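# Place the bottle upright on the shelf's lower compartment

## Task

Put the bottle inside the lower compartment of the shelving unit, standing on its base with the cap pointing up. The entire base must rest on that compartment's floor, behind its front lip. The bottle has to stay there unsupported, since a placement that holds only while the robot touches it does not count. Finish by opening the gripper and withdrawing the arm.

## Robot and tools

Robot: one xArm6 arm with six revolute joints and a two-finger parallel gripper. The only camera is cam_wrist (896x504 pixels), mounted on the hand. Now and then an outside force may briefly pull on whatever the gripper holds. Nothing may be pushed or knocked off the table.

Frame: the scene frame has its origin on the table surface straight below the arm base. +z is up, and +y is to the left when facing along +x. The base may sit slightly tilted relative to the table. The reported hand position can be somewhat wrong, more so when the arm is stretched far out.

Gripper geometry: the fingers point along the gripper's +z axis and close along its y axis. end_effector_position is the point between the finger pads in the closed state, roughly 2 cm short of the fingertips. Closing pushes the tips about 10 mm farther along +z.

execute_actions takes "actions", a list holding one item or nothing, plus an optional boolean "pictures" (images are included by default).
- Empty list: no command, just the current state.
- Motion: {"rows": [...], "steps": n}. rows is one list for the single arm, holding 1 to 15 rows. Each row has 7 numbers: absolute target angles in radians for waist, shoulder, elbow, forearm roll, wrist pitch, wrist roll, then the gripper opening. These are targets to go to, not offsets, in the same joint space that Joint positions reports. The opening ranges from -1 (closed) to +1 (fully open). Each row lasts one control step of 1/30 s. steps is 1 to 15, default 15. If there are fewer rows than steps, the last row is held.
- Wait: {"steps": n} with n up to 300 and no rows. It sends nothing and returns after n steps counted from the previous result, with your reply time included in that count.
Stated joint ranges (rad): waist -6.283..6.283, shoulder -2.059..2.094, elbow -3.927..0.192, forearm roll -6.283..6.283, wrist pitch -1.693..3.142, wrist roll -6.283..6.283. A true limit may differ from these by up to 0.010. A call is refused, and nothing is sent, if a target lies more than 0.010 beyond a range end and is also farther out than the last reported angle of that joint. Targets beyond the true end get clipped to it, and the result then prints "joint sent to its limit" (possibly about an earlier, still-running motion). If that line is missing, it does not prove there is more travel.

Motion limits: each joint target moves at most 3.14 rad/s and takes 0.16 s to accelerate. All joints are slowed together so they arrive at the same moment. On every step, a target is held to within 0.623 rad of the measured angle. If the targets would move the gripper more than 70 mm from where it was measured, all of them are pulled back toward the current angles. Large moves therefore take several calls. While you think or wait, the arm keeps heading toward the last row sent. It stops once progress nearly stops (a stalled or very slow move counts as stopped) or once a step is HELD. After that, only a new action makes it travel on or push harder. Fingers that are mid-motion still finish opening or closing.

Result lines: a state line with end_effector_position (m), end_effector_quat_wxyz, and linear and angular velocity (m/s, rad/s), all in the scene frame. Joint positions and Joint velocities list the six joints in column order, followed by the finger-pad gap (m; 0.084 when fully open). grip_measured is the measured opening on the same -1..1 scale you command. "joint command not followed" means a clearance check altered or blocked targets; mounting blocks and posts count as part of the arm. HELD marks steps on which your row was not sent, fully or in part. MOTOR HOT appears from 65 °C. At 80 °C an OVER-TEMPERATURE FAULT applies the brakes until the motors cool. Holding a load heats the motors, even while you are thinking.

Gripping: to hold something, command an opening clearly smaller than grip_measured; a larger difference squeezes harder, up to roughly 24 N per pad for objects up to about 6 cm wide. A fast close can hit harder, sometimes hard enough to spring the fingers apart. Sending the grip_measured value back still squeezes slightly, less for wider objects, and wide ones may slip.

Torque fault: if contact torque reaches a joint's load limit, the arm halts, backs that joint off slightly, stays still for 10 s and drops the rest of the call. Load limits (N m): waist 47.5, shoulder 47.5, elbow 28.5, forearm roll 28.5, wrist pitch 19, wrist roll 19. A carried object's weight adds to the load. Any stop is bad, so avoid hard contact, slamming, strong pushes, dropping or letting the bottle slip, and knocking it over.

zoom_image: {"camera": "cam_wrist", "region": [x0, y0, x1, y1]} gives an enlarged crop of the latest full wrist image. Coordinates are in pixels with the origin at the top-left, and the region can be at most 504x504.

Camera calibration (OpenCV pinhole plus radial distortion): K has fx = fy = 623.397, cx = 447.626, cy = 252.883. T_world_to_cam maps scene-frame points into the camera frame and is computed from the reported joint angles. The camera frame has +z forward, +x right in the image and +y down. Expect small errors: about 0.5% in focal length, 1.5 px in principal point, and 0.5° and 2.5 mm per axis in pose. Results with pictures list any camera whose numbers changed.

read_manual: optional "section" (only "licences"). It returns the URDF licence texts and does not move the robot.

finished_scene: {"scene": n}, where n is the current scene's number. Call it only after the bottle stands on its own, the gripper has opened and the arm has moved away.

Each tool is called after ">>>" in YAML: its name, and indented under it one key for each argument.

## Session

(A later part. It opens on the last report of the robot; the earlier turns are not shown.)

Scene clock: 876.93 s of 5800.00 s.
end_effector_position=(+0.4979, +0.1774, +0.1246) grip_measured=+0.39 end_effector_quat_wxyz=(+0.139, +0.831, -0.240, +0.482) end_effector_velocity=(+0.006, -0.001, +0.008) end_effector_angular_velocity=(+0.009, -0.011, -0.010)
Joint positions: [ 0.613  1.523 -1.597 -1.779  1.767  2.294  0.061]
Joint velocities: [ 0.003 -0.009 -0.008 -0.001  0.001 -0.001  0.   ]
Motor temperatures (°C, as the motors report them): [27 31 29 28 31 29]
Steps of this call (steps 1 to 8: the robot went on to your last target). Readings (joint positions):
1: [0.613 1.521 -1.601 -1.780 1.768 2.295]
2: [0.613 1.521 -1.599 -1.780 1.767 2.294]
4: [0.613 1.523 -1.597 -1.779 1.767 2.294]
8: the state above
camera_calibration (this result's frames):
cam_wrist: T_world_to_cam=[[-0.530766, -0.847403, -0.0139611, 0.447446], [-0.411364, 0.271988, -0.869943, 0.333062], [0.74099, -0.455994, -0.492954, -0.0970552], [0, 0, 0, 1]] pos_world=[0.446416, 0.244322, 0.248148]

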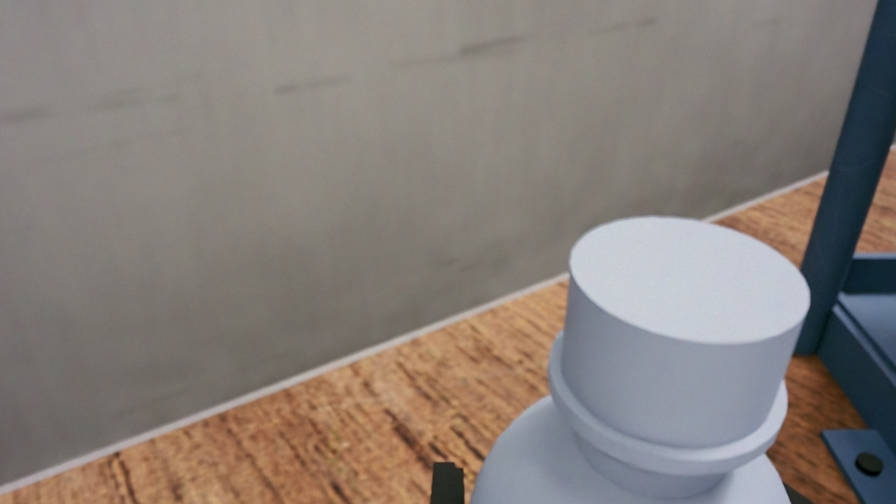

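>>> execute_actions:
  actions:
    - {"rows": [[0.6146,1.5197,-1.5965,-1.7789,1.7662,2.2925,-1],[0.6182,1.5143,-1.5926,-1.7771,1.7646,2.2893,-1],[0.6242,1.5054,-1.5862,-1.7741,1.7619,2.2841,-1],[0.6327,1.4929,-1.5772,-1.7700,1.7583,2.2768,-1],[0.6435,1.4768,-1.5656,-1.7646,1.7535,2.2673,-1],[0.6568,1.4571,-1.5514,-1.7580,1.7477,2.2558,-1],[0.6724,1.4338,-1.5346,-1.7503,1.7408,2.2422,-1],[0.6905,1.4070,-1.5153,-1.7413,1.7329,2.2265,-1]], "steps": 8}
  pictures: false

>>> execute_actions:
  actions:
    - {"rows": [[0.7088,1.3781,-1.4951,-1.7319,1.7243,2.2092,-1],[0.7271,1.3492,-1.4749,-1.7225,1.7158,2.1919,-1],[0.7454,1.3204,-1.4547,-1.7132,1.7072,2.1746,-1],[0.7637,1.2915,-1.4345,-1.7038,1.6987,2.1573,-1],[0.7820,1.2626,-1.4143,-1.6944,1.6901,2.1400,-1],[0.8012,1.2295,-1.3920,-1.6840,1.6802,2.1197,-1],[0.8205,1.1964,-1.3697,-1.6736,1.6703,2.0993,-1],[0.8397,1.1634,-1.3475,-1.6633,1.6604,2.0790,-1],[0.8590,1.1303,-1.3252,-1.6529,1.6505,2.0586,-1],[0.8782,1.0972,-1.3029,-1.6425,1.6406,2.0383,-1],[0.8965,1.0618,-1.2802,-1.6319,1.6299,2.0158,-1],[0.9148,1.0264,-1.2575,-1.6213,1.6192,1.9933,-1],[0.9331,0.9910,-1.2349,-1.6106,1.6084,1.9707,-1],[0.9514,0.9556,-1.2122,-1.6000,1.5977,1.9482,-1],[0.9697,0.9202,-1.1895,-1.5894,1.5870,1.9257,-1]], "steps": 15}
  pictures: false

>>> execute_actions:
  actions:
    - {"rows": [[0.9851,0.8843,-1.1681,-1.5793,1.5760,1.9019,-1],[1.0005,0.8483,-1.1466,-1.5692,1.5650,1.8780,-1],[1.0160,0.8124,-1.1252,-1.5590,1.5539,1.8542,-1],[1.0314,0.7764,-1.1037,-1.5489,1.5429,1.8303,-1],[1.0468,0.7405,-1.0823,-1.5388,1.5319,1.8065,-1],[1.0575,0.7059,-1.0638,-1.5299,1.5211,1.7822,-1],[1.0681,0.6713,-1.0453,-1.5210,1.5102,1.7578,-1],[1.0788,0.6366,-1.0268,-1.5122,1.4994,1.7335,-1],[1.0894,0.6020,-1.0083,-1.5033,1.4885,1.7091,-1],[1.1001,0.5674,-0.9898,-1.4944,1.4777,1.6848,-1],[1.1041,0.5359,-0.9758,-1.4875,1.4676,1.6608,-1],[1.1081,0.5044,-0.9619,-1.4806,1.4574,1.6369,-1],[1.1120,0.4730,-0.9479,-1.4738,1.4473,1.6129,-1],[1.1160,0.4415,-0.9340,-1.4669,1.4371,1.5890,-1],[1.12,0.41,-0.92,-1.46,1.427,1.565,-1]], "steps": 15}
  pictures: false

>>> execute_actions:
  actions:
    - {"rows": [[1.1177,0.3766,-0.9099,-1.4546,1.4189,1.5366,-1],[1.1154,0.3432,-0.8997,-1.4493,1.4108,1.5082,-1],[1.1131,0.3098,-0.8896,-1.4439,1.4026,1.4799,-1],[1.1108,0.2764,-0.8794,-1.4386,1.3945,1.4515,-1],[1.1085,0.2430,-0.8693,-1.4332,1.3864,1.4231,-1],[1.1018,0.2035,-0.8610,-1.4284,1.3803,1.3873,-1],[1.0950,0.1641,-0.8527,-1.4236,1.3743,1.3514,-1],[1.0883,0.1246,-0.8443,-1.4187,1.3682,1.3156,-1],[1.0815,0.0852,-0.8360,-1.4139,1.3622,1.2797,-1],[1.0748,0.0457,-0.8277,-1.4091,1.3561,1.2439,-1],[1.0639,0.0034,-0.8211,-1.4049,1.3506,1.2041,-1],[1.0531,-0.0389,-0.8144,-1.4007,1.3451,1.1643,-1],[1.0422,-0.0811,-0.8078,-1.3965,1.3396,1.1244,-1],[1.0314,-0.1234,-0.8011,-1.3923,1.3341,1.0846,-1],[1.0205,-0.1657,-0.7945,-1.3881,1.3286,1.0448,-1]], "steps": 15}
  pictures: false

>>> execute_actions:
  actions:
    - {"rows": [[1.0058,-0.2076,-0.7894,-1.3846,1.3222,1.0044,-1],[0.9911,-0.2494,-0.7843,-1.3810,1.3159,0.9641,-1],[0.9764,-0.2913,-0.7792,-1.3775,1.3095,0.9237,-1],[0.9617,-0.3331,-0.7741,-1.3739,1.3032,0.8834,-1],[0.9470,-0.3750,-0.7690,-1.3704,1.2968,0.8430,-1],[0.9287,-0.4132,-0.7653,-1.3675,1.2881,0.8056,-1],[0.9104,-0.4514,-0.7616,-1.3647,1.2794,0.7682,-1],[0.8922,-0.4896,-0.7578,-1.3618,1.2706,0.7307,-1],[0.8739,-0.5278,-0.7541,-1.3590,1.2619,0.6933,-1],[0.8556,-0.5660,-0.7504,-1.3561,1.2532,0.6559,-1],[0.8341,-0.5973,-0.7479,-1.3540,1.2407,0.6249,-1],[0.8125,-0.6286,-0.7454,-1.3519,1.2282,0.5939,-1],[0.7910,-0.6598,-0.7430,-1.3499,1.2156,0.5629,-1],[0.7694,-0.6911,-0.7405,-1.3478,1.2031,0.5319,-1],[0.7479,-0.7224,-0.7380,-1.3457,1.1906,0.5009,-1]], "steps": 15}
  pictures: false

>>> execute_actions:
  actions:
    - {"rows": [[0.7234,-0.7436,-0.7366,-1.3444,1.1728,0.4797,-1],[0.6988,-0.7647,-0.7352,-1.3431,1.1550,0.4586,-1],[0.6743,-0.7859,-0.7339,-1.3418,1.1372,0.4374,-1],[0.6497,-0.8070,-0.7325,-1.3405,1.1194,0.4163,-1],[0.6252,-0.8282,-0.7311,-1.3392,1.1016,0.3951,-1],[0.5980,-0.8360,-0.7307,-1.3388,1.0771,0.3873,-1],[0.5707,-0.8437,-0.7303,-1.3383,1.0526,0.3795,-1],[0.5435,-0.8515,-0.7298,-1.3379,1.0280,0.3716,-1],[0.5162,-0.8592,-0.7294,-1.3374,1.0035,0.3638,-1],[0.489,-0.867,-0.729,-1.337,0.979,0.356,-1],[0.4514,-0.8659,-0.729,-1.3428,0.9404,0.3589,-1],[0.4137,-0.8647,-0.729,-1.3485,0.9018,0.3617,-1],[0.3761,-0.8636,-0.729,-1.3543,0.8632,0.3646,-1],[0.3384,-0.8624,-0.729,-1.3600,0.8246,0.3674,-1],[0.3008,-0.8613,-0.729,-1.3658,0.7860,0.3703,-1]], "steps": 15}
  pictures: false

>>> execute_actions:
  actions:
    - {"rows": [[0.2496,-0.8581,-0.729,-1.3812,0.7319,0.3778,-1],[0.1984,-0.8549,-0.729,-1.3967,0.6778,0.3853,-1],[0.1472,-0.8516,-0.729,-1.4121,0.6237,0.3927,-1],[0.0960,-0.8484,-0.729,-1.4276,0.5696,0.4002,-1],[0.0448,-0.8452,-0.729,-1.4430,0.5155,0.4077,-1],[-0.0129,-0.8403,-0.729,-1.4654,0.4533,0.4182,-1],[-0.0706,-0.8354,-0.729,-1.4878,0.3911,0.4287,-1],[-0.1284,-0.8304,-0.729,-1.5101,0.3289,0.4392,-1],[-0.1861,-0.8255,-0.729,-1.5325,0.2667,0.4497,-1],[-0.2438,-0.8206,-0.729,-1.5549,0.2045,0.4602,-1],[-0.3010,-0.8143,-0.729,-1.5814,0.1417,0.4721,-1],[-0.3581,-0.8079,-0.729,-1.6080,0.0788,0.4840,-1],[-0.4153,-0.8016,-0.729,-1.6345,0.0160,0.4958,-1],[-0.4724,-0.7952,-0.729,-1.6611,-0.0469,0.5077,-1],[-0.5296,-0.7889,-0.729,-1.6876,-0.1097,0.5196,-1]], "steps": 15}
  pictures: false

>>> execute_actions:
  actions:
    - {"rows": [[-0.5792,-0.7815,-0.729,-1.7156,-0.1658,0.5312,-1],[-0.6287,-0.7741,-0.729,-1.7435,-0.2219,0.5428,-1],[-0.6783,-0.7668,-0.729,-1.7715,-0.2779,0.5545,-1],[-0.7278,-0.7594,-0.729,-1.7994,-0.3340,0.5661,-1],[-0.7774,-0.7520,-0.729,-1.8274,-0.3901,0.5777,-1],[-0.8123,-0.7439,-0.729,-1.8540,-0.4320,0.5875,-1],[-0.8472,-0.7358,-0.729,-1.8806,-0.4739,0.5973,-1],[-0.8822,-0.7277,-0.729,-1.9072,-0.5158,0.6070,-1],[-0.9171,-0.7196,-0.729,-1.9338,-0.5577,0.6168,-1],[-0.9520,-0.7115,-0.729,-1.9604,-0.5996,0.6266,-1],[-0.9652,-0.7030,-0.729,-1.9829,-0.6199,0.6329,-1],[-0.9784,-0.6945,-0.729,-2.0054,-0.6402,0.6392,-1],[-0.9916,-0.6860,-0.729,-2.0280,-0.6604,0.6454,-1],[-1.0048,-0.6775,-0.729,-2.0505,-0.6807,0.6517,-1],[-1.018,-0.669,-0.729,-2.073,-0.701,0.658,-1]], "steps": 15}
  pictures: false

>>> execute_actions:
  actions:
    - {"rows": [[-1.0159,-0.6577,-0.7314,-2.0945,-0.7076,0.6617,-1],[-1.0138,-0.6465,-0.7338,-2.1160,-0.7143,0.6654,-1],[-1.0117,-0.6352,-0.7362,-2.1375,-0.7209,0.6692,-1],[-1.0096,-0.6240,-0.7386,-2.1590,-0.7276,0.6729,-1],[-1.0075,-0.6127,-0.7410,-2.1805,-0.7342,0.6766,-1],[-1.0023,-0.5978,-0.7470,-2.2041,-0.7400,0.6798,-1],[-0.9971,-0.5829,-0.7530,-2.2277,-0.7458,0.6829,-1],[-0.9918,-0.5679,-0.7589,-2.2514,-0.7515,0.6861,-1],[-0.9866,-0.5530,-0.7649,-2.2750,-0.7573,0.6892,-1],[-0.9814,-0.5381,-0.7709,-2.2986,-0.7631,0.6924,-1],[-0.9746,-0.5220,-0.7787,-2.3216,-0.7679,0.6949,-1],[-0.9678,-0.5060,-0.7865,-2.3447,-0.7727,0.6974,-1],[-0.9610,-0.4899,-0.7943,-2.3677,-0.7775,0.7000,-1],[-0.9542,-0.4739,-0.8021,-2.3908,-0.7823,0.7025,-1],[-0.9474,-0.4578,-0.8099,-2.4138,-0.7871,0.7050,-1]], "steps": 15}
  pictures: false

>>> execute_actions:
  actions:
    - {"rows": [[-0.9406,-0.4432,-0.8177,-2.4336,-0.7907,0.7069,-1],[-0.9338,-0.4285,-0.8255,-2.4534,-0.7943,0.7087,-1],[-0.9269,-0.4139,-0.8333,-2.4731,-0.7980,0.7106,-1],[-0.9201,-0.3992,-0.8411,-2.4929,-0.8016,0.7124,-1],[-0.9133,-0.3846,-0.8489,-2.5127,-0.8052,0.7143,-1],[-0.9081,-0.3740,-0.8549,-2.5266,-0.8075,0.7154,-1],[-0.9029,-0.3633,-0.8609,-2.5404,-0.8098,0.7166,-1],[-0.8976,-0.3527,-0.8668,-2.5543,-0.8120,0.7177,-1],[-0.8924,-0.3420,-0.8728,-2.5681,-0.8143,0.7189,-1],[-0.8872,-0.3314,-0.8788,-2.5820,-0.8166,0.7200,-1],[-0.8834,-0.3240,-0.8831,-2.5914,-0.8180,0.7207,-1],[-0.8805,-0.3182,-0.8865,-2.5986,-0.8192,0.7213,-1],[-0.8784,-0.3141,-0.8889,-2.6038,-0.8200,0.7217,-1],[-0.8771,-0.3116,-0.8903,-2.6070,-0.8204,0.7219,-1],[-0.8767,-0.3108,-0.8908,-2.6080,-0.8206,0.7220,-1]], "steps": 15}
  pictures: false

>>> execute_actions:
  actions:
    - {"steps": 12}

Scene clock: 963.77 s of 5800.00 s.
end_effector_position=(+0.4987, +0.1760, +0.1477) grip_measured=+0.39 end_effector_quat_wxyz=(+0.134, +0.834, -0.229, +0.483) end_effector_velocity=(+0.011, -0.018, +0.242) end_effector_angular_velocity=(+0.001, -0.021, +0.242)
Joint positions: [ 0.649  1.469 -1.558 -1.761  1.751  2.262  0.061]
Joint velocities: [ 0.361 -0.54   0.374  0.175 -0.155 -0.308 -0.   ]
Motor temperatures (°C, as the motors report them): [27 31 29 28 31 29]
Steps of this call (steps 1 to 15: the robot went on to your last target; steps 16 to 110: nothing new was sent; then 82.90 s passed at rest; steps 111 to 118: all 8 steps of this action). Readings (joint positions):
111: [0.613 1.521 -1.598 -1.779 1.767 2.293]
112: [0.614 1.521 -1.597 -1.779 1.766 2.293]
114: [0.617 1.515 -1.592 -1.777 1.764 2.289]
118: the state above

Scene clock: 964.27 s of 5800.00 s.
end_effector_position=(+0.4720, +0.1471, +0.3214) grip_measured=+0.39 end_effector_quat_wxyz=(+0.082, +0.852, -0.137, +0.498) end_effector_velocity=(-0.120, -0.105, +0.346) end_effector_angular_velocity=(-0.008, -0.001, +0.532)
Joint positions: [ 0.912  1.031 -1.261 -1.623  1.621  1.996  0.061]
Joint velocities: [ 0.542 -1.042  0.668  0.314 -0.312 -0.657 -0.   ]
Motor temperatures (°C, as the motors report them): [27 31 29 28 31 29]
Steps of this call (steps 1 to 15: all 15 steps of this action). Readings (joint positions):
1: [0.662 1.450 -1.544 -1.755 1.745 2.250]
2: [0.677 1.427 -1.529 -1.748 1.738 2.237]
4: [0.711 1.375 -1.493 -1.731 1.723 2.207]
8: [0.783 1.259 -1.415 -1.694 1.690 2.139]
15: the state above

Scene clock: 964.77 s of 5800.00 s.
end_effector_position=(+0.4112, +0.0762, +0.4498) grip_measured=+0.39 end_effector_quat_wxyz=(+0.014, +0.865, -0.022, +0.500) end_effector_velocity=(-0.065, -0.173, +0.154) end_effector_angular_velocity=(+0.035, +0.062, +0.454)
Joint positions: [ 1.106  0.508 -0.964 -1.482  1.459  1.64   0.061]
Joint velocities: [ 0.136 -0.963  0.437  0.216 -0.307 -0.725 -0.   ]
Motor temperatures (°C, as the motors report them): [27 31 29 28 31 29]
Steps of this call (steps 1 to 15: all 15 steps of this action). Readings (joint positions):
1: [0.931 0.996 -1.239 -1.612 1.610 1.974]
2: [0.948 0.961 -1.216 -1.602 1.599 1.952]
4: [0.982 0.890 -1.172 -1.581 1.578 1.905]
8: [1.042 0.747 -1.088 -1.541 1.534 1.810]
15: the state above

Scene clock: 965.27 s of 5800.00 s.
end_effector_position=(+0.4216, -0.0674, +0.5107) grip_measured=+0.39 end_effector_quat_wxyz=(-0.030, +0.872, +0.038, +0.487) end_effector_velocity=(+0.070, -0.424, +0.073) end_effector_angular_velocity=(+0.030, +0.036, +0.141)
Joint positions: [ 1.055 -0.027 -0.817 -1.402  1.347  1.175  0.061]
Joint velocities: [-0.305 -1.239  0.2    0.127 -0.163 -1.154  0.   ]
Motor temperatures (°C, as the motors report them): [27 31 29 28 31 29]
Steps of this call (steps 1 to 15: all 15 steps of this action). Readings (joint positions):
1: [1.111 0.476 -0.950 -1.475 1.449 1.615]
2: [1.114 0.445 -0.936 -1.468 1.439 1.591]
4: [1.116 0.380 -0.912 -1.456 1.421 1.538]
8: [1.106 0.245 -0.872 -1.434 1.389 1.423]
15: the state above

Scene clock: 965.77 s of 5800.00 s.
end_effector_position=(+0.4402, -0.2980, +0.4955) grip_measured=+0.39 end_effector_quat_wxyz=(-0.030, +0.871, +0.037, +0.488) end_effector_velocity=(-0.011, -0.425, -0.113) end_effector_angular_velocity=(-0.041, -0.039, -0.164)
Joint positions: [ 0.814 -0.623 -0.747 -1.353  1.229  0.6    0.061]
Joint velocities: [-0.65  -0.989  0.088  0.067 -0.366 -0.978 -0.   ]
Motor temperatures (°C, as the motors report them): [27 31 29 28 31 29]
Steps of this call (steps 1 to 15: all 15 steps of this action). Readings (joint positions):
1: [1.044 -0.069 -0.811 -1.398 1.342 1.136]
2: [1.033 -0.111 -0.804 -1.394 1.336 1.097]
4: [1.008 -0.195 -0.792 -1.386 1.324 1.017]
8: [0.949 -0.361 -0.772 -1.372 1.298 0.857]
15: the state above

Scene clock: 966.27 s of 5800.00 s.
end_effector_position=(+0.4470, -0.4295, +0.4438) grip_measured=+0.39 end_effector_quat_wxyz=(+0.004, +0.863, -0.009, +0.504) end_effector_velocity=(+0.087, -0.133, -0.106) end_effector_angular_velocity=(-0.030, -0.120, -0.263)
Joint positions: [ 0.418 -0.862 -0.729 -1.348  0.904  0.364  0.061]
Joint velocities: [-1.05   0.012  0.005 -0.153 -1.055  0.044 -0.   ]
Motor temperatures (°C, as the motors report them): [27 31 29 28 31 29]
Steps of this call (steps 1 to 15: all 15 steps of this action). Readings (joint positions):
1: [0.793 -0.655 -0.744 -1.350 1.217 0.568]
2: [0.770 -0.687 -0.741 -1.348 1.203 0.537]
4: [0.722 -0.741 -0.738 -1.345 1.171 0.484]
8: [0.622 -0.821 -0.732 -1.340 1.096 0.404]
15: the state above

Scene clock: 966.77 s of 5800.00 s.
end_effector_position=(+0.4734, -0.4936, +0.3534) grip_measured=+0.39 end_effector_quat_wxyz=(+0.067, +0.838, -0.005, +0.541) end_effector_velocity=(-0.043, -0.031, -0.282) end_effector_angular_velocity=(-0.282, -0.026, +0.330)
Joint positions: [-0.316 -0.812 -0.729 -1.59   0.126  0.476  0.061]
Joint velocities: [-1.691  0.178  0.002 -0.755 -1.844  0.339 -0.   ]
Motor temperatures (°C, as the motors report them): [27 31 29 28 31 29]
Steps of this call (steps 1 to 15: all 15 steps of this action). Readings (joint positions):
1: [0.382 -0.862 -0.729 -1.354 0.868 0.365]
2: [0.345 -0.861 -0.728 -1.360 0.830 0.368]
4: [0.262 -0.857 -0.728 -1.380 0.743 0.378]
8: [0.069 -0.845 -0.729 -1.438 0.541 0.405]
15: the state above

Scene clock: 967.27 s of 5800.00 s.
end_effector_position=(+0.3948, -0.4381, +0.2142) grip_measured=+0.39 end_effector_quat_wxyz=(-0.053, +0.853, +0.128, +0.503) end_effector_velocity=(-0.160, +0.195, -0.169) end_effector_angular_velocity=(+0.329, +0.260, +0.773)
Joint positions: [-0.972 -0.694 -0.729 -2.004 -0.633  0.638  0.061]
Joint velocities: [-0.521  0.276  0.004 -0.746 -0.763  0.22  -0.   ]
Motor temperatures (°C, as the motors report them): [27 31 29 28 31 29]
Steps of this call (steps 1 to 15: all 15 steps of this action). Readings (joint positions):
1: [-0.372 -0.806 -0.729 -1.616 0.064 0.487]
2: [-0.428 -0.799 -0.729 -1.642 0.002 0.499]
4: [-0.537 -0.786 -0.729 -1.696 -0.119 0.523]
8: [-0.739 -0.756 -0.729 -1.810 -0.347 0.570]
15: the state above

Scene clock: 967.77 s of 5800.00 s.
end_effector_position=(+0.3572, -0.3519, +0.1621) grip_measured=+0.39 end_effector_quat_wxyz=(-0.175, +0.822, +0.277, +0.466) end_effector_velocity=(-0.052, +0.148, -0.089) end_effector_angular_velocity=(+0.009, -0.017, +0.834)
Joint positions: [-0.966 -0.504 -0.788 -2.347 -0.773  0.698  0.061]
Joint velocities: [ 0.196  0.479 -0.229 -0.692 -0.147  0.078 -0.   ]
Motor temperatures (°C, as the motors report them): [27 31 29 28 31 29]
Steps of this call (steps 1 to 15: all 15 steps of this action). Readings (joint positions):
1: [-0.989 -0.685 -0.729 -2.028 -0.657 0.645]
2: [-1.001 -0.676 -0.729 -2.052 -0.677 0.651]
4: [-1.010 -0.656 -0.732 -2.097 -0.703 0.661]
8: [-1.003 -0.609 -0.744 -2.184 -0.734 0.676]
15: the state above

Scene clock: 968.27 s of 5800.00 s.
end_effector_position=(+0.3394, -0.3047, +0.1292) grip_measured=+0.39 end_effector_quat_wxyz=(-0.236, +0.765, +0.405, +0.442) end_effector_velocity=(-0.010, +0.028, -0.023) end_effector_angular_velocity=(-0.020, -0.028, +0.207)
Joint positions: [-0.88  -0.318 -0.886 -2.598 -0.819  0.721  0.061]
Joint velocities: [ 0.066  0.13  -0.073 -0.165 -0.026  0.013 -0.   ]
Motor temperatures (°C, as the motors report them): [27 31 29 28 31 29]
Steps of this call (steps 1 to 15: all 15 steps of this action). Readings (joint positions):
1: [-0.960 -0.488 -0.796 -2.370 -0.778 0.700]
2: [-0.953 -0.472 -0.803 -2.393 -0.782 0.703]
4: [-0.939 -0.441 -0.819 -2.436 -0.791 0.707]
8: [-0.913 -0.384 -0.849 -2.513 -0.805 0.714]
15: the state above

Scene clock: 968.67 s of 5800.00 s.
end_effector_position=(+0.3389, -0.3035, +0.1280) grip_measured=+0.39 end_effector_quat_wxyz=(-0.237, +0.762, +0.410, +0.441) end_effector_velocity=(-0.000, +0.000, -0.000) end_effector_angular_velocity=(-0.000, -0.000, +0.002)
Joint positions: [-0.877 -0.311 -0.891 -2.608 -0.821  0.722  0.061]
Joint velocities: [ 0.     0.001 -0.    -0.001  0.    -0.001 -0.   ]
Motor temperatures (°C, as the motors report them): [27 31 29 28 31 29]
Steps of this call (steps 1 to 12: the robot went on to your last target). Readings (joint positions):
1: [-0.879 -0.315 -0.888 -2.602 -0.820 0.722]
2: [-0.878 -0.313 -0.889 -2.605 -0.820 0.722]
4: [-0.877 -0.312 -0.890 -2.607 -0.820 0.722]
8: [-0.877 -0.312 -0.891 -2.608 -0.821 0.722]
12: the state above
camera_calibration (this result's frames):
cam_wrist: T_world_to_cam=[[0.836237, -0.548177, -0.014493, -0.416779], [-0.281979, -0.407187, -0.868727, 0.151224], [0.470315, 0.730548, -0.495079, 0.255216], [0, 0, 0, 1]] pos_world=[0.271136, -0.35334, 0.251684]

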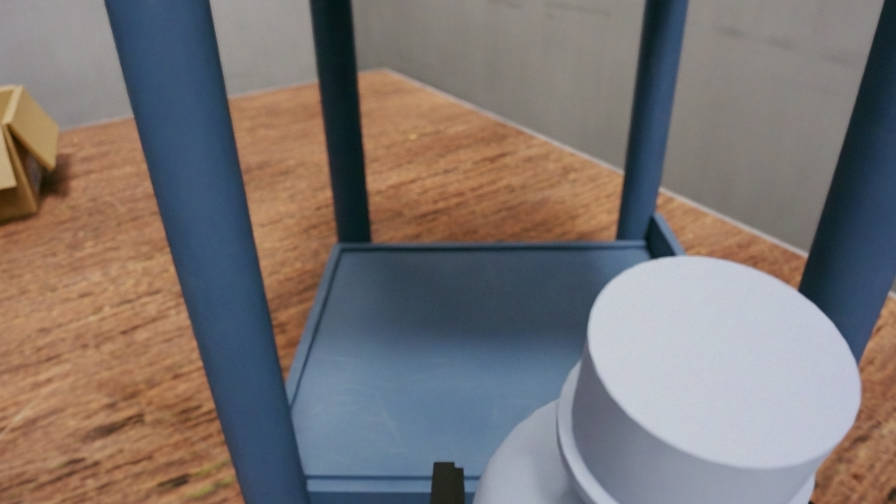

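>>> zoom_image:
  camera: "cam_wrist"
  region: [420, 200, 896, 504]

Region (420, 200, 896, 504) of cam_wrist's 896x504 image, scaled by 1.059, with more detail than that image has; it fills the top 322 rows of this view, and the rest is white.

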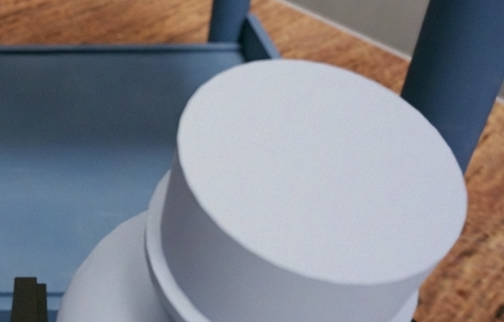

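>>> zoom_image:
  camera: "cam_wrist"
  region: [240, 200, 700, 504]

Region (240, 200, 700, 504) of cam_wrist's 896x504 image, scaled by 1.096, with more detail than that image has; it fills the top 333 rows of this view, and the rest is white.

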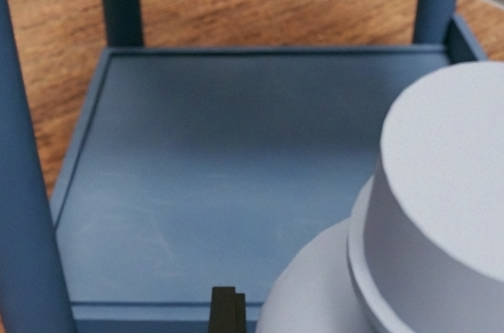

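>>> zoom_image:
  camera: "cam_wrist"
  region: [746, 200, 896, 350]

>>> zoom_image:
  camera: "cam_wrist"
  region: [150, 200, 300, 350]

Region (746, 200, 896, 350) of cam_wrist's 896x504 image, scaled by 3.360, with more detail than that image has.

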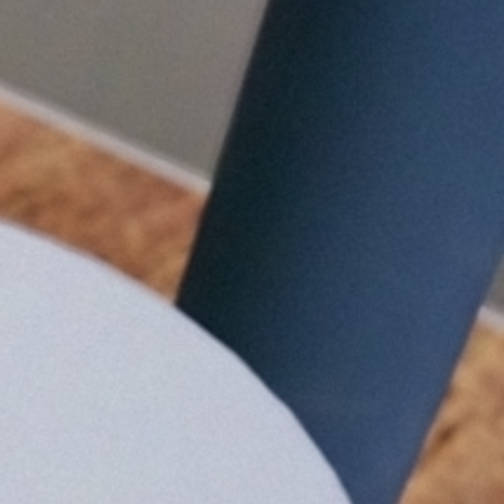

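Region (150, 200, 300, 350) of cam_wrist's 896x504 image, scaled by 3.360, with more detail than that image has.

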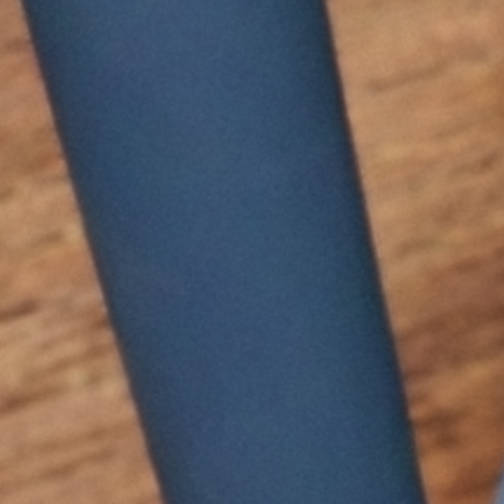

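>>> zoom_image:
  camera: "cam_wrist"
  region: [300, 160, 400, 260]

>>> zoom_image:
  camera: "cam_wrist"
  region: [600, 160, 700, 260]

Region (300, 160, 400, 260) of cam_wrist's 896x504 image, scaled by 5.040, with more detail than that image has.

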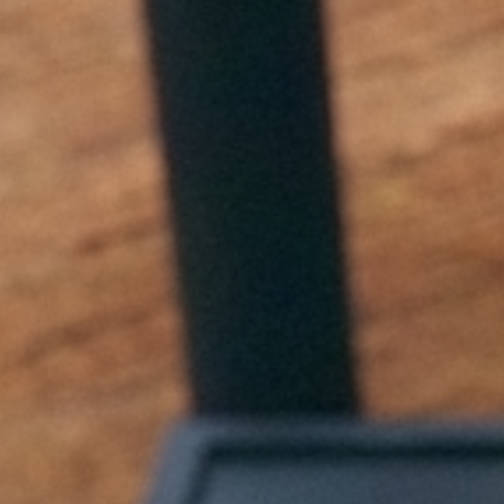

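Region (600, 160, 700, 260) of cam_wrist's 896x504 image, scaled by 5.040, with more detail than that image has.

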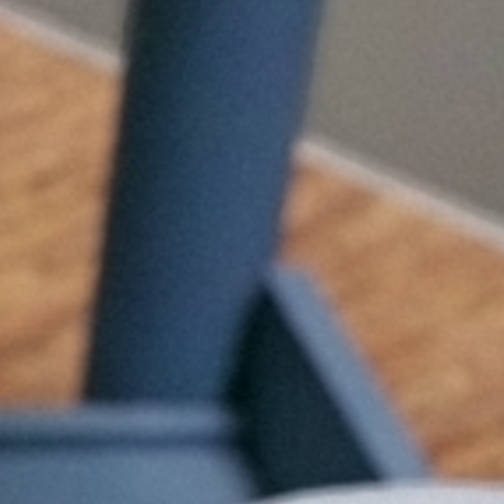

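>>> execute_actions:
  actions:
    - {"rows": [[-0.8746,-0.3107,-0.8900,-2.6085,-0.8188,0.7238,-1],[-0.8687,-0.3103,-0.8878,-2.6099,-0.8139,0.7289,-1],[-0.8595,-0.3097,-0.8843,-2.6120,-0.8062,0.7367,-1],[-0.8477,-0.3089,-0.8799,-2.6148,-0.7963,0.7469,-1],[-0.8338,-0.3081,-0.8746,-2.6180,-0.7847,0.7587,-1],[-0.8184,-0.3071,-0.8689,-2.6216,-0.7719,0.7719,-1],[-0.8022,-0.3060,-0.8628,-2.6253,-0.7583,0.7858,-1],[-0.7856,-0.3050,-0.8565,-2.6292,-0.7445,0.7999,-1],[-0.7694,-0.3039,-0.8504,-2.6329,-0.7309,0.8138,-1],[-0.7540,-0.3029,-0.8447,-2.6365,-0.7181,0.8270,-1],[-0.7401,-0.3021,-0.8394,-2.6397,-0.7065,0.8388,-1],[-0.7283,-0.3013,-0.8350,-2.6425,-0.6966,0.8490,-1],[-0.7191,-0.3007,-0.8315,-2.6446,-0.6889,0.8568,-1],[-0.7132,-0.3003,-0.8293,-2.6460,-0.6840,0.8619,-1],[-0.7111,-0.3002,-0.8285,-2.6465,-0.6822,0.8637,-1]], "steps": 15}
  pictures: false

>>> execute_actions:
  actions:
    - {"steps": 10}

Scene clock: 1089.17 s of 5800.00 s.
end_effector_position=(+0.3606, -0.2632, +0.1387) grip_measured=+0.39 end_effector_quat_wxyz=(-0.238, +0.762, +0.411, +0.440) end_effector_velocity=(+0.037, +0.075, +0.025) end_effector_angular_velocity=(+0.001, -0.013, +0.002)
Joint positions: [-0.727 -0.301 -0.834 -2.643 -0.696  0.849  0.061]
Joint velocities: [ 0.277  0.019  0.105 -0.063  0.226  0.232 -0.   ]
Motor temperatures (°C, as the motors report them): [27 31 28 28 31 29]
Steps of this call (steps 1 to 15: the robot went on to your last target; steps 16 to 90: nothing new was sent; then 117.00 s passed at rest; steps 91 to 105: all 15 steps of this action). Readings (joint positions):
91: [-0.877 -0.311 -0.891 -2.608 -0.821 0.722]
92: [-0.876 -0.311 -0.891 -2.608 -0.820 0.723]
94: [-0.869 -0.311 -0.888 -2.610 -0.814 0.729]
98: [-0.827 -0.308 -0.872 -2.620 -0.779 0.765]
105: the state above

Scene clock: 1089.50 s of 5800.00 s.
end_effector_position=(+0.3630, -0.2597, +0.1398) grip_measured=+0.39 end_effector_quat_wxyz=(-0.237, +0.762, +0.410, +0.440) end_effector_velocity=(-0.000, +0.002, +0.000) end_effector_angular_velocity=(+0.002, +0.001, +0.002)
Joint positions: [-0.712 -0.3   -0.829 -2.646 -0.682  0.864  0.061]
Joint velocities: [ 0.002  0.001  0.003 -0.     0.001  0.001  0.   ]
Motor temperatures (°C, as the motors report them): [27 31 28 28 31 29]
Steps of this call (steps 1 to 10: the robot went on to your last target). Readings (joint positions):
1: [-0.719 -0.300 -0.831 -2.644 -0.690 0.856]
2: [-0.715 -0.300 -0.829 -2.645 -0.687 0.859]
4: [-0.712 -0.300 -0.829 -2.646 -0.684 0.862]
8: [-0.712 -0.300 -0.829 -2.646 -0.682 0.863]
10: the state above
camera_calibration (this result's frames):
cam_wrist: T_world_to_cam=[[0.836277, -0.548112, -0.0146343, -0.412737], [-0.282175, -0.407335, -0.868594, 0.18618], [0.470126, 0.730514, -0.495308, 0.217858], [0, 0, 0, 1]] pos_world=[0.295277, -0.309537, 0.263582]

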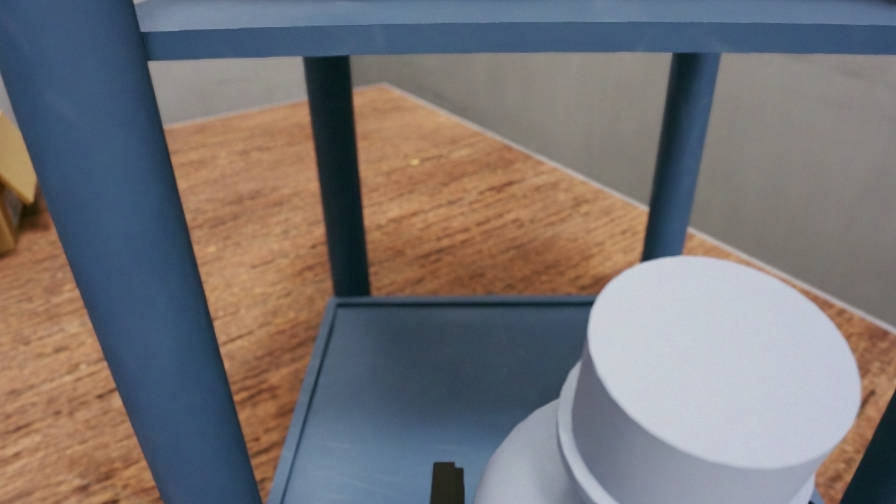

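>>> zoom_image:
  camera: "cam_wrist"
  region: [300, 220, 400, 320]

>>> zoom_image:
  camera: "cam_wrist"
  region: [620, 170, 720, 270]

>>> zoom_image:
  camera: "cam_wrist"
  region: [400, 0, 500, 100]

Region (300, 220, 400, 320) of cam_wrist's 896x504 image, scaled by 5.040, with more detail than that image has.

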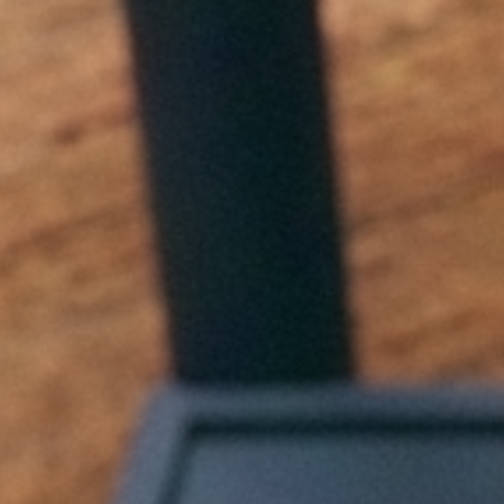

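Region (620, 170, 720, 270) of cam_wrist's 896x504 image, scaled by 5.040, with more detail than that image has.

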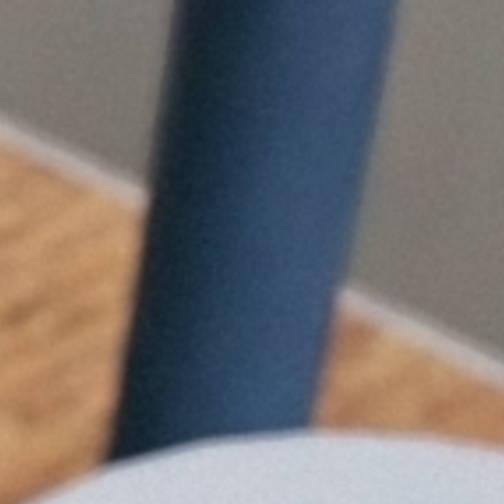

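Region (400, 0, 500, 100) of cam_wrist's 896x504 image, scaled by 5.040, with more detail than that image has.

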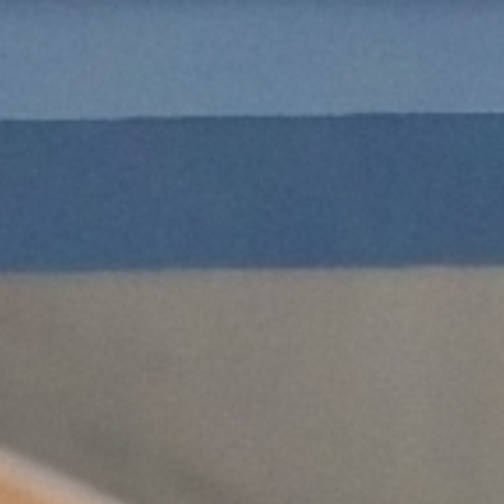

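>>> execute_actions:
  actions:
    - {"rows": [[-0.7098,-0.3002,-0.8286,-2.6478,-0.6812,0.8657,-1],[-0.7062,-0.3001,-0.8287,-2.6518,-0.6782,0.8717,-1],[-0.7003,-0.3000,-0.8290,-2.6582,-0.6734,0.8815,-1],[-0.6923,-0.2998,-0.8293,-2.6672,-0.6671,0.8949,-1],[-0.6822,-0.2995,-0.8297,-2.6786,-0.6595,0.9120,-1],[-0.6703,-0.2989,-0.8302,-2.6926,-0.6507,0.9328,-1],[-0.6567,-0.2981,-0.8306,-2.7091,-0.6411,0.9571,-1],[-0.6413,-0.2971,-0.8311,-2.7283,-0.6308,0.9850,-1],[-0.6245,-0.2957,-0.8316,-2.7501,-0.6200,1.0165,-1],[-0.6063,-0.2940,-0.8320,-2.7745,-0.6090,1.0514,-1],[-0.5868,-0.2918,-0.8324,-2.8014,-0.5980,1.0897,-1],[-0.5662,-0.2893,-0.8328,-2.8308,-0.5871,1.1312,-1],[-0.5446,-0.2863,-0.8331,-2.8626,-0.5765,1.1757,-1],[-0.5223,-0.2829,-0.8333,-2.8965,-0.5664,1.2228,-1],[-0.4993,-0.2791,-0.8335,-2.9324,-0.5568,1.2723,-1]], "steps": 15}
  pictures: false

>>> execute_actions:
  actions:
    - {"rows": [[-0.4760,-0.2749,-0.8336,-2.9699,-0.5479,1.3237,-1],[-0.4524,-0.2704,-0.8336,-3.0086,-0.5397,1.3766,-1],[-0.4290,-0.2656,-0.8336,-3.0482,-0.5323,1.4303,-1],[-0.4058,-0.2606,-0.8335,-3.0882,-0.5256,1.4844,-1],[-0.3831,-0.2555,-0.8333,-3.1281,-0.5198,1.5380,-1],[-0.3612,-0.2503,-0.8330,-3.1672,-0.5147,1.5905,-1],[-0.3404,-0.2452,-0.8328,-3.2050,-0.5105,1.6411,-1],[-0.3210,-0.2403,-0.8325,-3.2409,-0.5069,1.6889,-1],[-0.3032,-0.2356,-0.8322,-3.2742,-0.5040,1.7332,-1],[-0.2874,-0.2314,-0.8319,-3.3042,-0.5016,1.7729,-1],[-0.2738,-0.2277,-0.8317,-3.3302,-0.4999,1.8073,-1],[-0.2628,-0.2246,-0.8314,-3.3515,-0.4985,1.8355,-1],[-0.2545,-0.2223,-0.8313,-3.3675,-0.4976,1.8566,-1],[-0.2494,-0.2208,-0.8311,-3.3774,-0.4971,1.8697,-1],[-0.2476,-0.2203,-0.8311,-3.3809,-0.4969,1.8743,-1]], "steps": 15}
  pictures: false

>>> execute_actions:
  actions:
    - {"steps": 10}

Scene clock: 1210.00 s of 5800.00 s.
end_effector_position=(+0.3737, -0.2448, +0.1386) grip_measured=+0.39 end_effector_quat_wxyz=(-0.224, +0.776, +0.418, +0.417) end_effector_velocity=(+0.030, +0.067, -0.005) end_effector_angular_velocity=(-0.173, +0.138, +0.023)
Joint positions: [-0.569 -0.289 -0.833 -2.828 -0.59   1.127  0.061]
Joint velocities: [ 0.584  0.077 -0.008 -0.845  0.295  1.183 -0.   ]
Motor temperatures (°C, as the motors report them): [27 31 28 28 31 29]
Steps of this call (steps 1 to 30: the robot went on to your last target; steps 31 to 100: nothing new was sent; then 116.67 s passed at rest; steps 101 to 115: all 15 steps of this action). Readings (joint positions):
101: [-0.711 -0.300 -0.829 -2.647 -0.682 0.864]
102: [-0.711 -0.300 -0.829 -2.647 -0.682 0.865]
104: [-0.706 -0.300 -0.829 -2.652 -0.678 0.872]
108: [-0.677 -0.299 -0.830 -2.685 -0.656 0.922]
115: the state above

Scene clock: 1210.50 s of 5800.00 s.
end_effector_position=(+0.3897, -0.2166, +0.1350) grip_measured=+0.39 end_effector_quat_wxyz=(-0.203, +0.796, +0.430, +0.375) end_effector_velocity=(+0.030, +0.021, -0.000) end_effector_angular_velocity=(-0.109, +0.035, -0.019)
Joint positions: [-0.269 -0.226 -0.831 -3.34  -0.5    1.82   0.061]
Joint velocities: [ 0.337  0.093  0.007 -0.639  0.046  0.842  0.   ]
Motor temperatures (°C, as the motors report them): [27 31 28 28 31 29]
Steps of this call (steps 1 to 15: all 15 steps of this action). Readings (joint positions):
1: [-0.549 -0.287 -0.833 -2.858 -0.580 1.168]
2: [-0.528 -0.283 -0.833 -2.889 -0.570 1.212]
4: [-0.485 -0.276 -0.833 -2.957 -0.553 1.305]
8: [-0.396 -0.258 -0.833 -3.107 -0.525 1.509]
15: the state above

Scene clock: 1210.83 s of 5800.00 s.
end_effector_position=(+0.3917, -0.2158, +0.1349) grip_measured=+0.39 end_effector_quat_wxyz=(-0.201, +0.798, +0.429, +0.372) end_effector_velocity=(+0.001, +0.000, +0.000) end_effector_angular_velocity=(-0.001, -0.002, +0.000)
Joint positions: [-0.248 -0.221 -0.831 -3.38  -0.497  1.874  0.061]
Joint velocities: [ 0.003  0.001 -0.001 -0.004  0.001  0.004 -0.   ]
Motor temperatures (°C, as the motors report them): [27 31 28 28 31 29]
Steps of this call (steps 1 to 10: the robot went on to your last target). Readings (joint positions):
1: [-0.259 -0.223 -0.831 -3.358 -0.499 1.843]
2: [-0.253 -0.222 -0.831 -3.368 -0.498 1.857]
4: [-0.250 -0.221 -0.831 -3.377 -0.497 1.869]
8: [-0.248 -0.221 -0.831 -3.380 -0.497 1.873]
10: the state above
camera_calibration (this result's frames):
cam_wrist: T_world_to_cam=[[0.83482, -0.550309, -0.0153666, -0.412647], [-0.361248, -0.526525, -0.769592, 0.199789], [0.415422, 0.648022, -0.638351, 0.19281], [0, 0, 0, 1]] pos_world=[0.336561, -0.246834, 0.270496]

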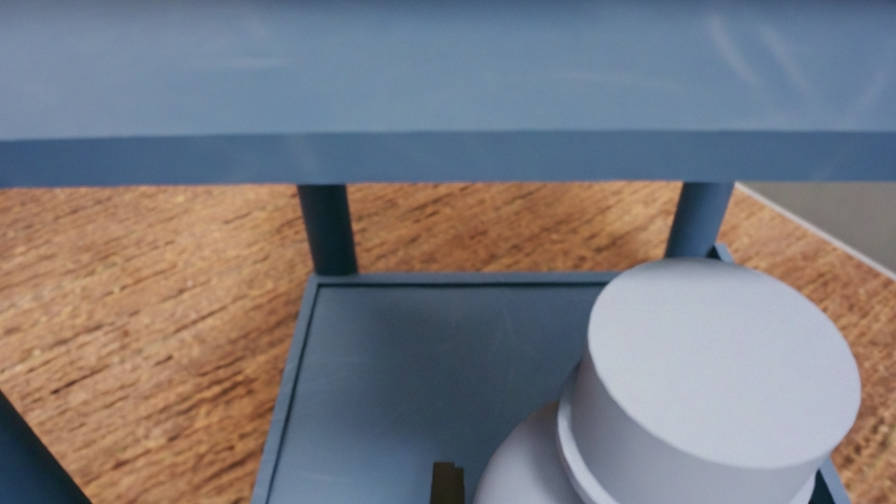

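>>> zoom_image:
  camera: "cam_wrist"
  region: [300, 230, 400, 330]

Region (300, 230, 400, 330) of cam_wrist's 896x504 image, scaled by 5.040, with more detail than that image has.

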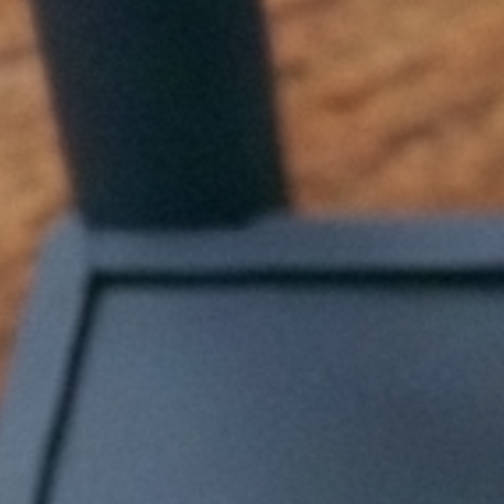

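>>> execute_actions:
  actions:
    - {"rows": [[-0.2465,-0.2190,-0.8311,-3.3830,-0.4960,1.8773,-1],[-0.2432,-0.2152,-0.8313,-3.3888,-0.4933,1.8857,-1],[-0.2382,-0.2093,-0.8315,-3.3977,-0.4893,1.8987,-1],[-0.2318,-0.2018,-0.8317,-3.4093,-0.4840,1.9155,-1],[-0.2242,-0.1929,-0.8320,-3.4229,-0.4779,1.9352,-1],[-0.2159,-0.1831,-0.8324,-3.4379,-0.4711,1.9569,-1],[-0.2070,-0.1727,-0.8327,-3.4538,-0.4639,1.9799,-1],[-0.1981,-0.1622,-0.8331,-3.4699,-0.4566,2.0034,-1],[-0.1892,-0.1518,-0.8334,-3.4858,-0.4494,2.0264,-1],[-0.1809,-0.1420,-0.8338,-3.5008,-0.4426,2.0481,-1],[-0.1733,-0.1331,-0.8341,-3.5144,-0.4365,2.0678,-1],[-0.1669,-0.1256,-0.8343,-3.5260,-0.4312,2.0846,-1],[-0.1619,-0.1197,-0.8345,-3.5349,-0.4272,2.0976,-1],[-0.1586,-0.1159,-0.8347,-3.5407,-0.4245,2.1060,-1],[-0.1575,-0.1146,-0.8347,-3.5428,-0.4236,2.1090,-1]], "steps": 15}
  pictures: false

>>> execute_actions:
  actions:
    - {"rows": [[-0.1575,-0.1146,-0.8347,-3.5428,-0.4236,2.1090,-1],[-0.1575,-0.1146,-0.8347,-3.5428,-0.4236,2.1090,-1],[-0.1584,-0.1142,-0.8348,-3.5420,-0.4231,2.1075,-1],[-0.1602,-0.1135,-0.8350,-3.5404,-0.4220,2.1046,-1],[-0.1620,-0.1128,-0.8352,-3.5388,-0.4210,2.1017,-1],[-0.1639,-0.1121,-0.8354,-3.5372,-0.4200,2.0988,-1],[-0.1657,-0.1113,-0.8356,-3.5356,-0.4189,2.0959,-1],[-0.1675,-0.1106,-0.8358,-3.5340,-0.4179,2.0930,-1],[-0.1684,-0.1103,-0.8359,-3.5332,-0.4174,2.0916,-1]], "steps": 15}
  pictures: false

>>> execute_actions:
  actions:
    - {"steps": 6}

Scene clock: 1283.90 s of 5800.00 s.
end_effector_position=(+0.4101, -0.1869, +0.1274) grip_measured=+0.39 end_effector_quat_wxyz=(-0.201, +0.798, +0.430, +0.372) end_effector_velocity=(+0.037, +0.063, -0.009) end_effector_angular_velocity=(+0.011, -0.016, +0.012)
Joint positions: [-0.167 -0.125 -0.834 -3.525 -0.431  2.084  0.061]
Joint velocities: [ 0.161  0.191 -0.004 -0.282  0.129  0.407 -0.   ]
Motor temperatures (°C, as the motors report them): [27 31 28 28 31 29]
Steps of this call (steps 1 to 30: the robot went on to your last target; steps 31 to 100: nothing new was sent; then 69.23 s passed at rest; steps 101 to 115: all 15 steps of this action). Readings (joint positions):
101: [-0.248 -0.220 -0.831 -3.381 -0.497 1.874]
102: [-0.247 -0.220 -0.831 -3.382 -0.497 1.875]
104: [-0.244 -0.216 -0.832 -3.388 -0.494 1.885]
108: [-0.221 -0.190 -0.832 -3.428 -0.475 1.943]
115: the state above

Scene clock: 1284.40 s of 5800.00 s.
end_effector_position=(+0.4127, -0.1840, +0.1241) grip_measured=+0.39 end_effector_quat_wxyz=(-0.201, +0.798, +0.430, +0.372) end_effector_velocity=(+0.001, +0.000, +0.000) end_effector_angular_velocity=(-0.000, -0.003, +0.000)
Joint positions: [-0.168 -0.111 -0.836 -3.533 -0.418  2.092  0.061]
Joint velocities: [ 0.001 -0.    -0.     0.001  0.001 -0.002  0.   ]
Motor temperatures (°C, as the motors report them): [27 31 28 28 31 29]
Steps of this call (steps 1 to 15: all 15 steps of this action). Readings (joint positions):
1: [-0.162 -0.120 -0.834 -3.533 -0.428 2.095]
2: [-0.160 -0.117 -0.834 -3.538 -0.426 2.101]
4: [-0.158 -0.115 -0.834 -3.541 -0.424 2.106]
8: [-0.164 -0.113 -0.836 -3.537 -0.421 2.099]
15: the state above

Scene clock: 1284.60 s of 5800.00 s.
end_effector_position=(+0.4127, -0.1839, +0.1241) grip_measured=+0.39 end_effector_quat_wxyz=(-0.201, +0.798, +0.430, +0.372) end_effector_velocity=(+0.000, +0.000, -0.000) end_effector_angular_velocity=(-0.000, -0.000, +0.000)
Joint positions: [-0.168 -0.11  -0.836 -3.533 -0.417  2.092  0.061]
Joint velocities: [-0.     0.001 -0.001 -0.     0.    -0.    -0.   ]
Motor temperatures (°C, as the motors report them): [27 31 28 28 31 29]
Steps of this call (steps 1 to 6: the robot went on to your last target). Readings (joint positions):
1: [-0.168 -0.110 -0.836 -3.533 -0.417 2.092]
2: [-0.168 -0.110 -0.836 -3.533 -0.417 2.092]
4: [-0.168 -0.110 -0.836 -3.533 -0.417 2.092]
6: the state above
camera_calibration (this result's frames):
cam_wrist: T_world_to_cam=[[0.835196, -0.549745, -0.0150682, -0.412806], [-0.36063, -0.526787, -0.769702, 0.21552], [0.415202, 0.648286, -0.638225, 0.156607], [0, 0, 0, 1]] pos_world=[0.357474, -0.214932, 0.259616]

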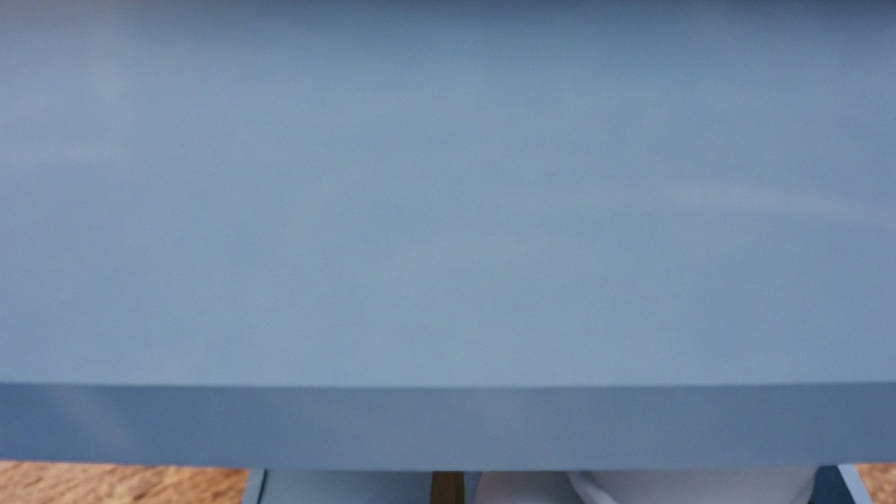

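>>> execute_actions:
  actions:
    - {"rows": [[-0.1695,-0.1099,-0.8360,-3.5323,-0.4168,2.0899,-1],[-0.1711,-0.1092,-0.8362,-3.5309,-0.4158,2.0873,-1],[-0.1729,-0.1085,-0.8364,-3.5293,-0.4148,2.0844,-1],[-0.1746,-0.1078,-0.8367,-3.5278,-0.4138,2.0817,-1],[-0.1757,-0.1074,-0.8368,-3.5269,-0.4132,2.0800,-1]], "steps": 15}

Scene clock: 1295.97 s of 5800.00 s.
end_effector_position=(+0.4127, -0.1839, +0.1221) grip_measured=+0.39 end_effector_quat_wxyz=(-0.201, +0.798, +0.430, +0.372) end_effector_velocity=(+0.000, -0.000, +0.000) end_effector_angular_velocity=(+0.000, -0.000, -0.000)
Joint positions: [-0.176 -0.107 -0.837 -3.527 -0.413  2.08   0.061]
Joint velocities: [-0. -0.  0.  0. -0. -0.  0.]
Motor temperatures (°C, as the motors report them): [27 31 28 28 31 29]
Steps of this call (steps 1 to 15: the robot went on to your last target; steps 16 to 90: nothing new was sent; then 7.87 s passed at rest; steps 91 to 105: all 15 steps of this action). Readings (joint positions):
91: [-0.168 -0.110 -0.836 -3.533 -0.417 2.092]
92: [-0.169 -0.110 -0.836 -3.533 -0.417 2.091]
94: [-0.171 -0.109 -0.836 -3.531 -0.416 2.088]
98: [-0.175 -0.107 -0.837 -3.527 -0.414 2.081]
105: the state above
camera_calibration (this result's frames):
cam_wrist: T_world_to_cam=[[0.835182, -0.54977, -0.0149779, -0.412896], [-0.360582, -0.526806, -0.769712, 0.213961], [0.415274, 0.64825, -0.638216, 0.155279], [0, 0, 0, 1]] pos_world=[0.35751, -0.214942, 0.257606]

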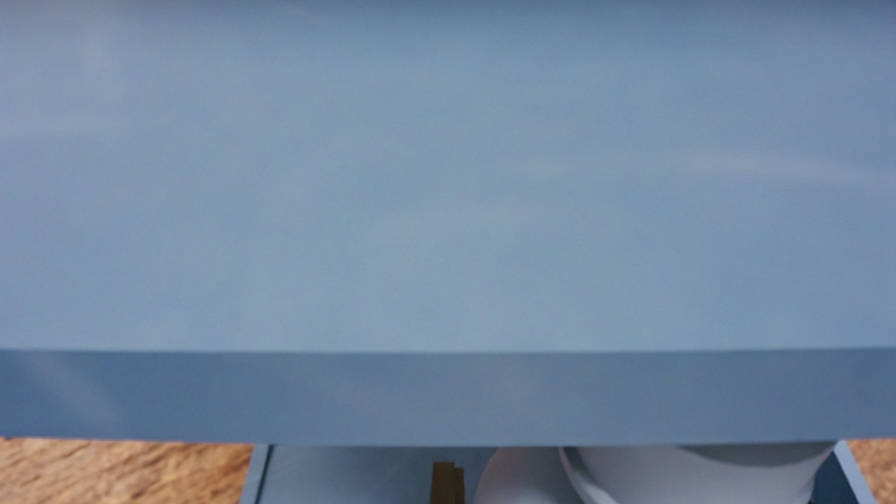

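>>> execute_actions:
  actions:
    - {"rows": [[-0.1768,-0.1070,-0.8369,-3.5259,-0.4126,2.0782,-1],[-0.1784,-0.1063,-0.8371,-3.5245,-0.4116,2.0756,-1],[-0.1802,-0.1056,-0.8373,-3.5229,-0.4106,2.0727,-1],[-0.1818,-0.1049,-0.8375,-3.5215,-0.4096,2.0701,-1],[-0.1829,-0.1045,-0.8376,-3.5205,-0.4090,2.0683,-1]], "steps": 13}

Scene clock: 1301.60 s of 5800.00 s.
end_effector_position=(+0.4127, -0.1839, +0.1201) grip_measured=+0.39 end_effector_quat_wxyz=(-0.201, +0.798, +0.430, +0.372) end_effector_velocity=(+0.000, -0.000, +0.000) end_effector_angular_velocity=(-0.000, -0.002, -0.001)
Joint positions: [-0.183 -0.105 -0.838 -3.521 -0.409  2.068  0.061]
Joint velocities: [ 0.    -0.002  0.     0.     0.    -0.001 -0.   ]
Motor temperatures (°C, as the motors report them): [27 31 28 28 31 29]
Steps of this call (steps 1 to 15: the robot went on to your last target; steps 16 to 90: nothing new was sent; then 2.20 s passed at rest; steps 91 to 103: all 13 steps of this action). Readings (joint positions):
91: [-0.176 -0.107 -0.837 -3.527 -0.413 2.080]
92: [-0.176 -0.107 -0.837 -3.527 -0.413 2.079]
94: [-0.178 -0.106 -0.837 -3.525 -0.412 2.076]
98: [-0.183 -0.105 -0.837 -3.521 -0.409 2.069]
103: the state above
camera_calibration (this result's frames):
cam_wrist: T_world_to_cam=[[0.83519, -0.549761, -0.0148673, -0.412949], [-0.360489, -0.526835, -0.769735, 0.212406], [0.415337, 0.648235, -0.63819, 0.153968], [0, 0, 0, 1]] pos_world=[0.357512, -0.214928, 0.255617]

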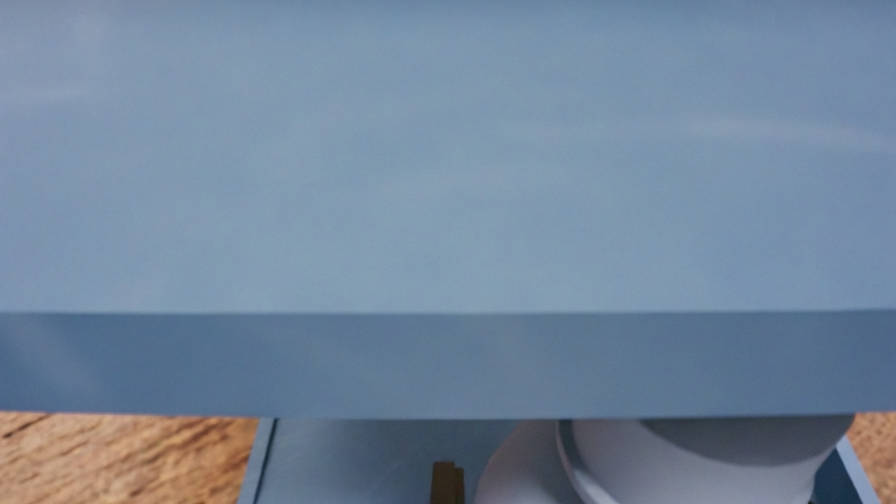

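>>> execute_actions:
  actions:
    - {"rows": [[-0.1840,-0.1041,-0.8377,-3.5195,-0.4084,2.0666,-1],[-0.1856,-0.1034,-0.8379,-3.5181,-0.4075,2.0640,-1],[-0.1875,-0.1027,-0.8381,-3.5165,-0.4064,2.0610,-1],[-0.1891,-0.1020,-0.8383,-3.5151,-0.4055,2.0584,-1],[-0.1902,-0.1016,-0.8384,-3.5141,-0.4049,2.0567,-1]], "steps": 13}

Scene clock: 1307.87 s of 5800.00 s.
end_effector_position=(+0.4127, -0.1839, +0.1180) grip_measured=+0.39 end_effector_quat_wxyz=(-0.201, +0.798, +0.430, +0.372) end_effector_velocity=(+0.001, -0.001, +0.000) end_effector_angular_velocity=(-0.000, -0.001, -0.002)
Joint positions: [-0.19  -0.102 -0.838 -3.514 -0.405  2.057  0.061]
Joint velocities: [-0.    -0.001 -0.001  0.     0.    -0.     0.   ]
Motor temperatures (°C, as the motors report them): [27 31 28 28 31 29]
Steps of this call (steps 1 to 15: the robot went on to your last target; steps 16 to 90: nothing new was sent; then 2.83 s passed at rest; steps 91 to 103: all 13 steps of this action). Readings (joint positions):
91: [-0.183 -0.104 -0.838 -3.520 -0.409 2.068]
92: [-0.183 -0.104 -0.838 -3.520 -0.409 2.068]
94: [-0.185 -0.104 -0.838 -3.518 -0.408 2.064]
98: [-0.190 -0.102 -0.838 -3.515 -0.405 2.058]
103: the state above
camera_calibration (this result's frames):
cam_wrist: T_world_to_cam=[[0.835144, -0.54983, -0.0149176, -0.412959], [-0.360604, -0.526845, -0.769675, 0.210864], [0.415331, 0.648168, -0.638262, 0.152697], [0, 0, 0, 1]] pos_world=[0.357499, -0.214938, 0.253597]

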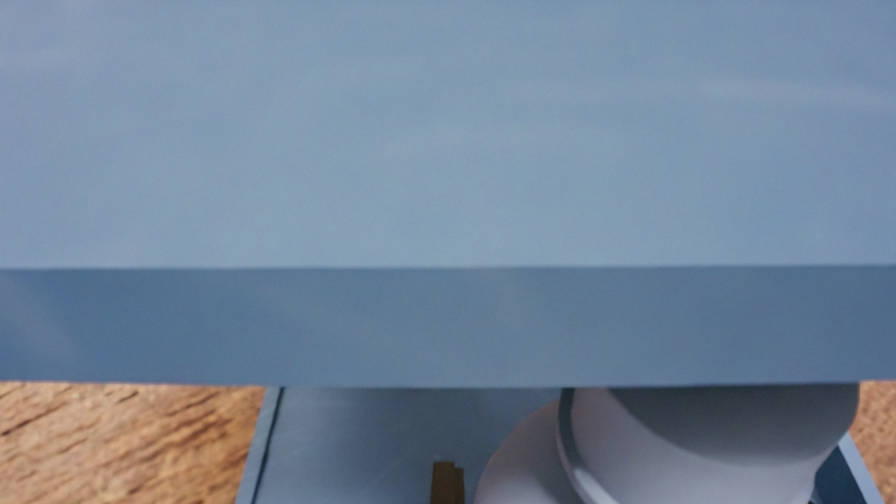

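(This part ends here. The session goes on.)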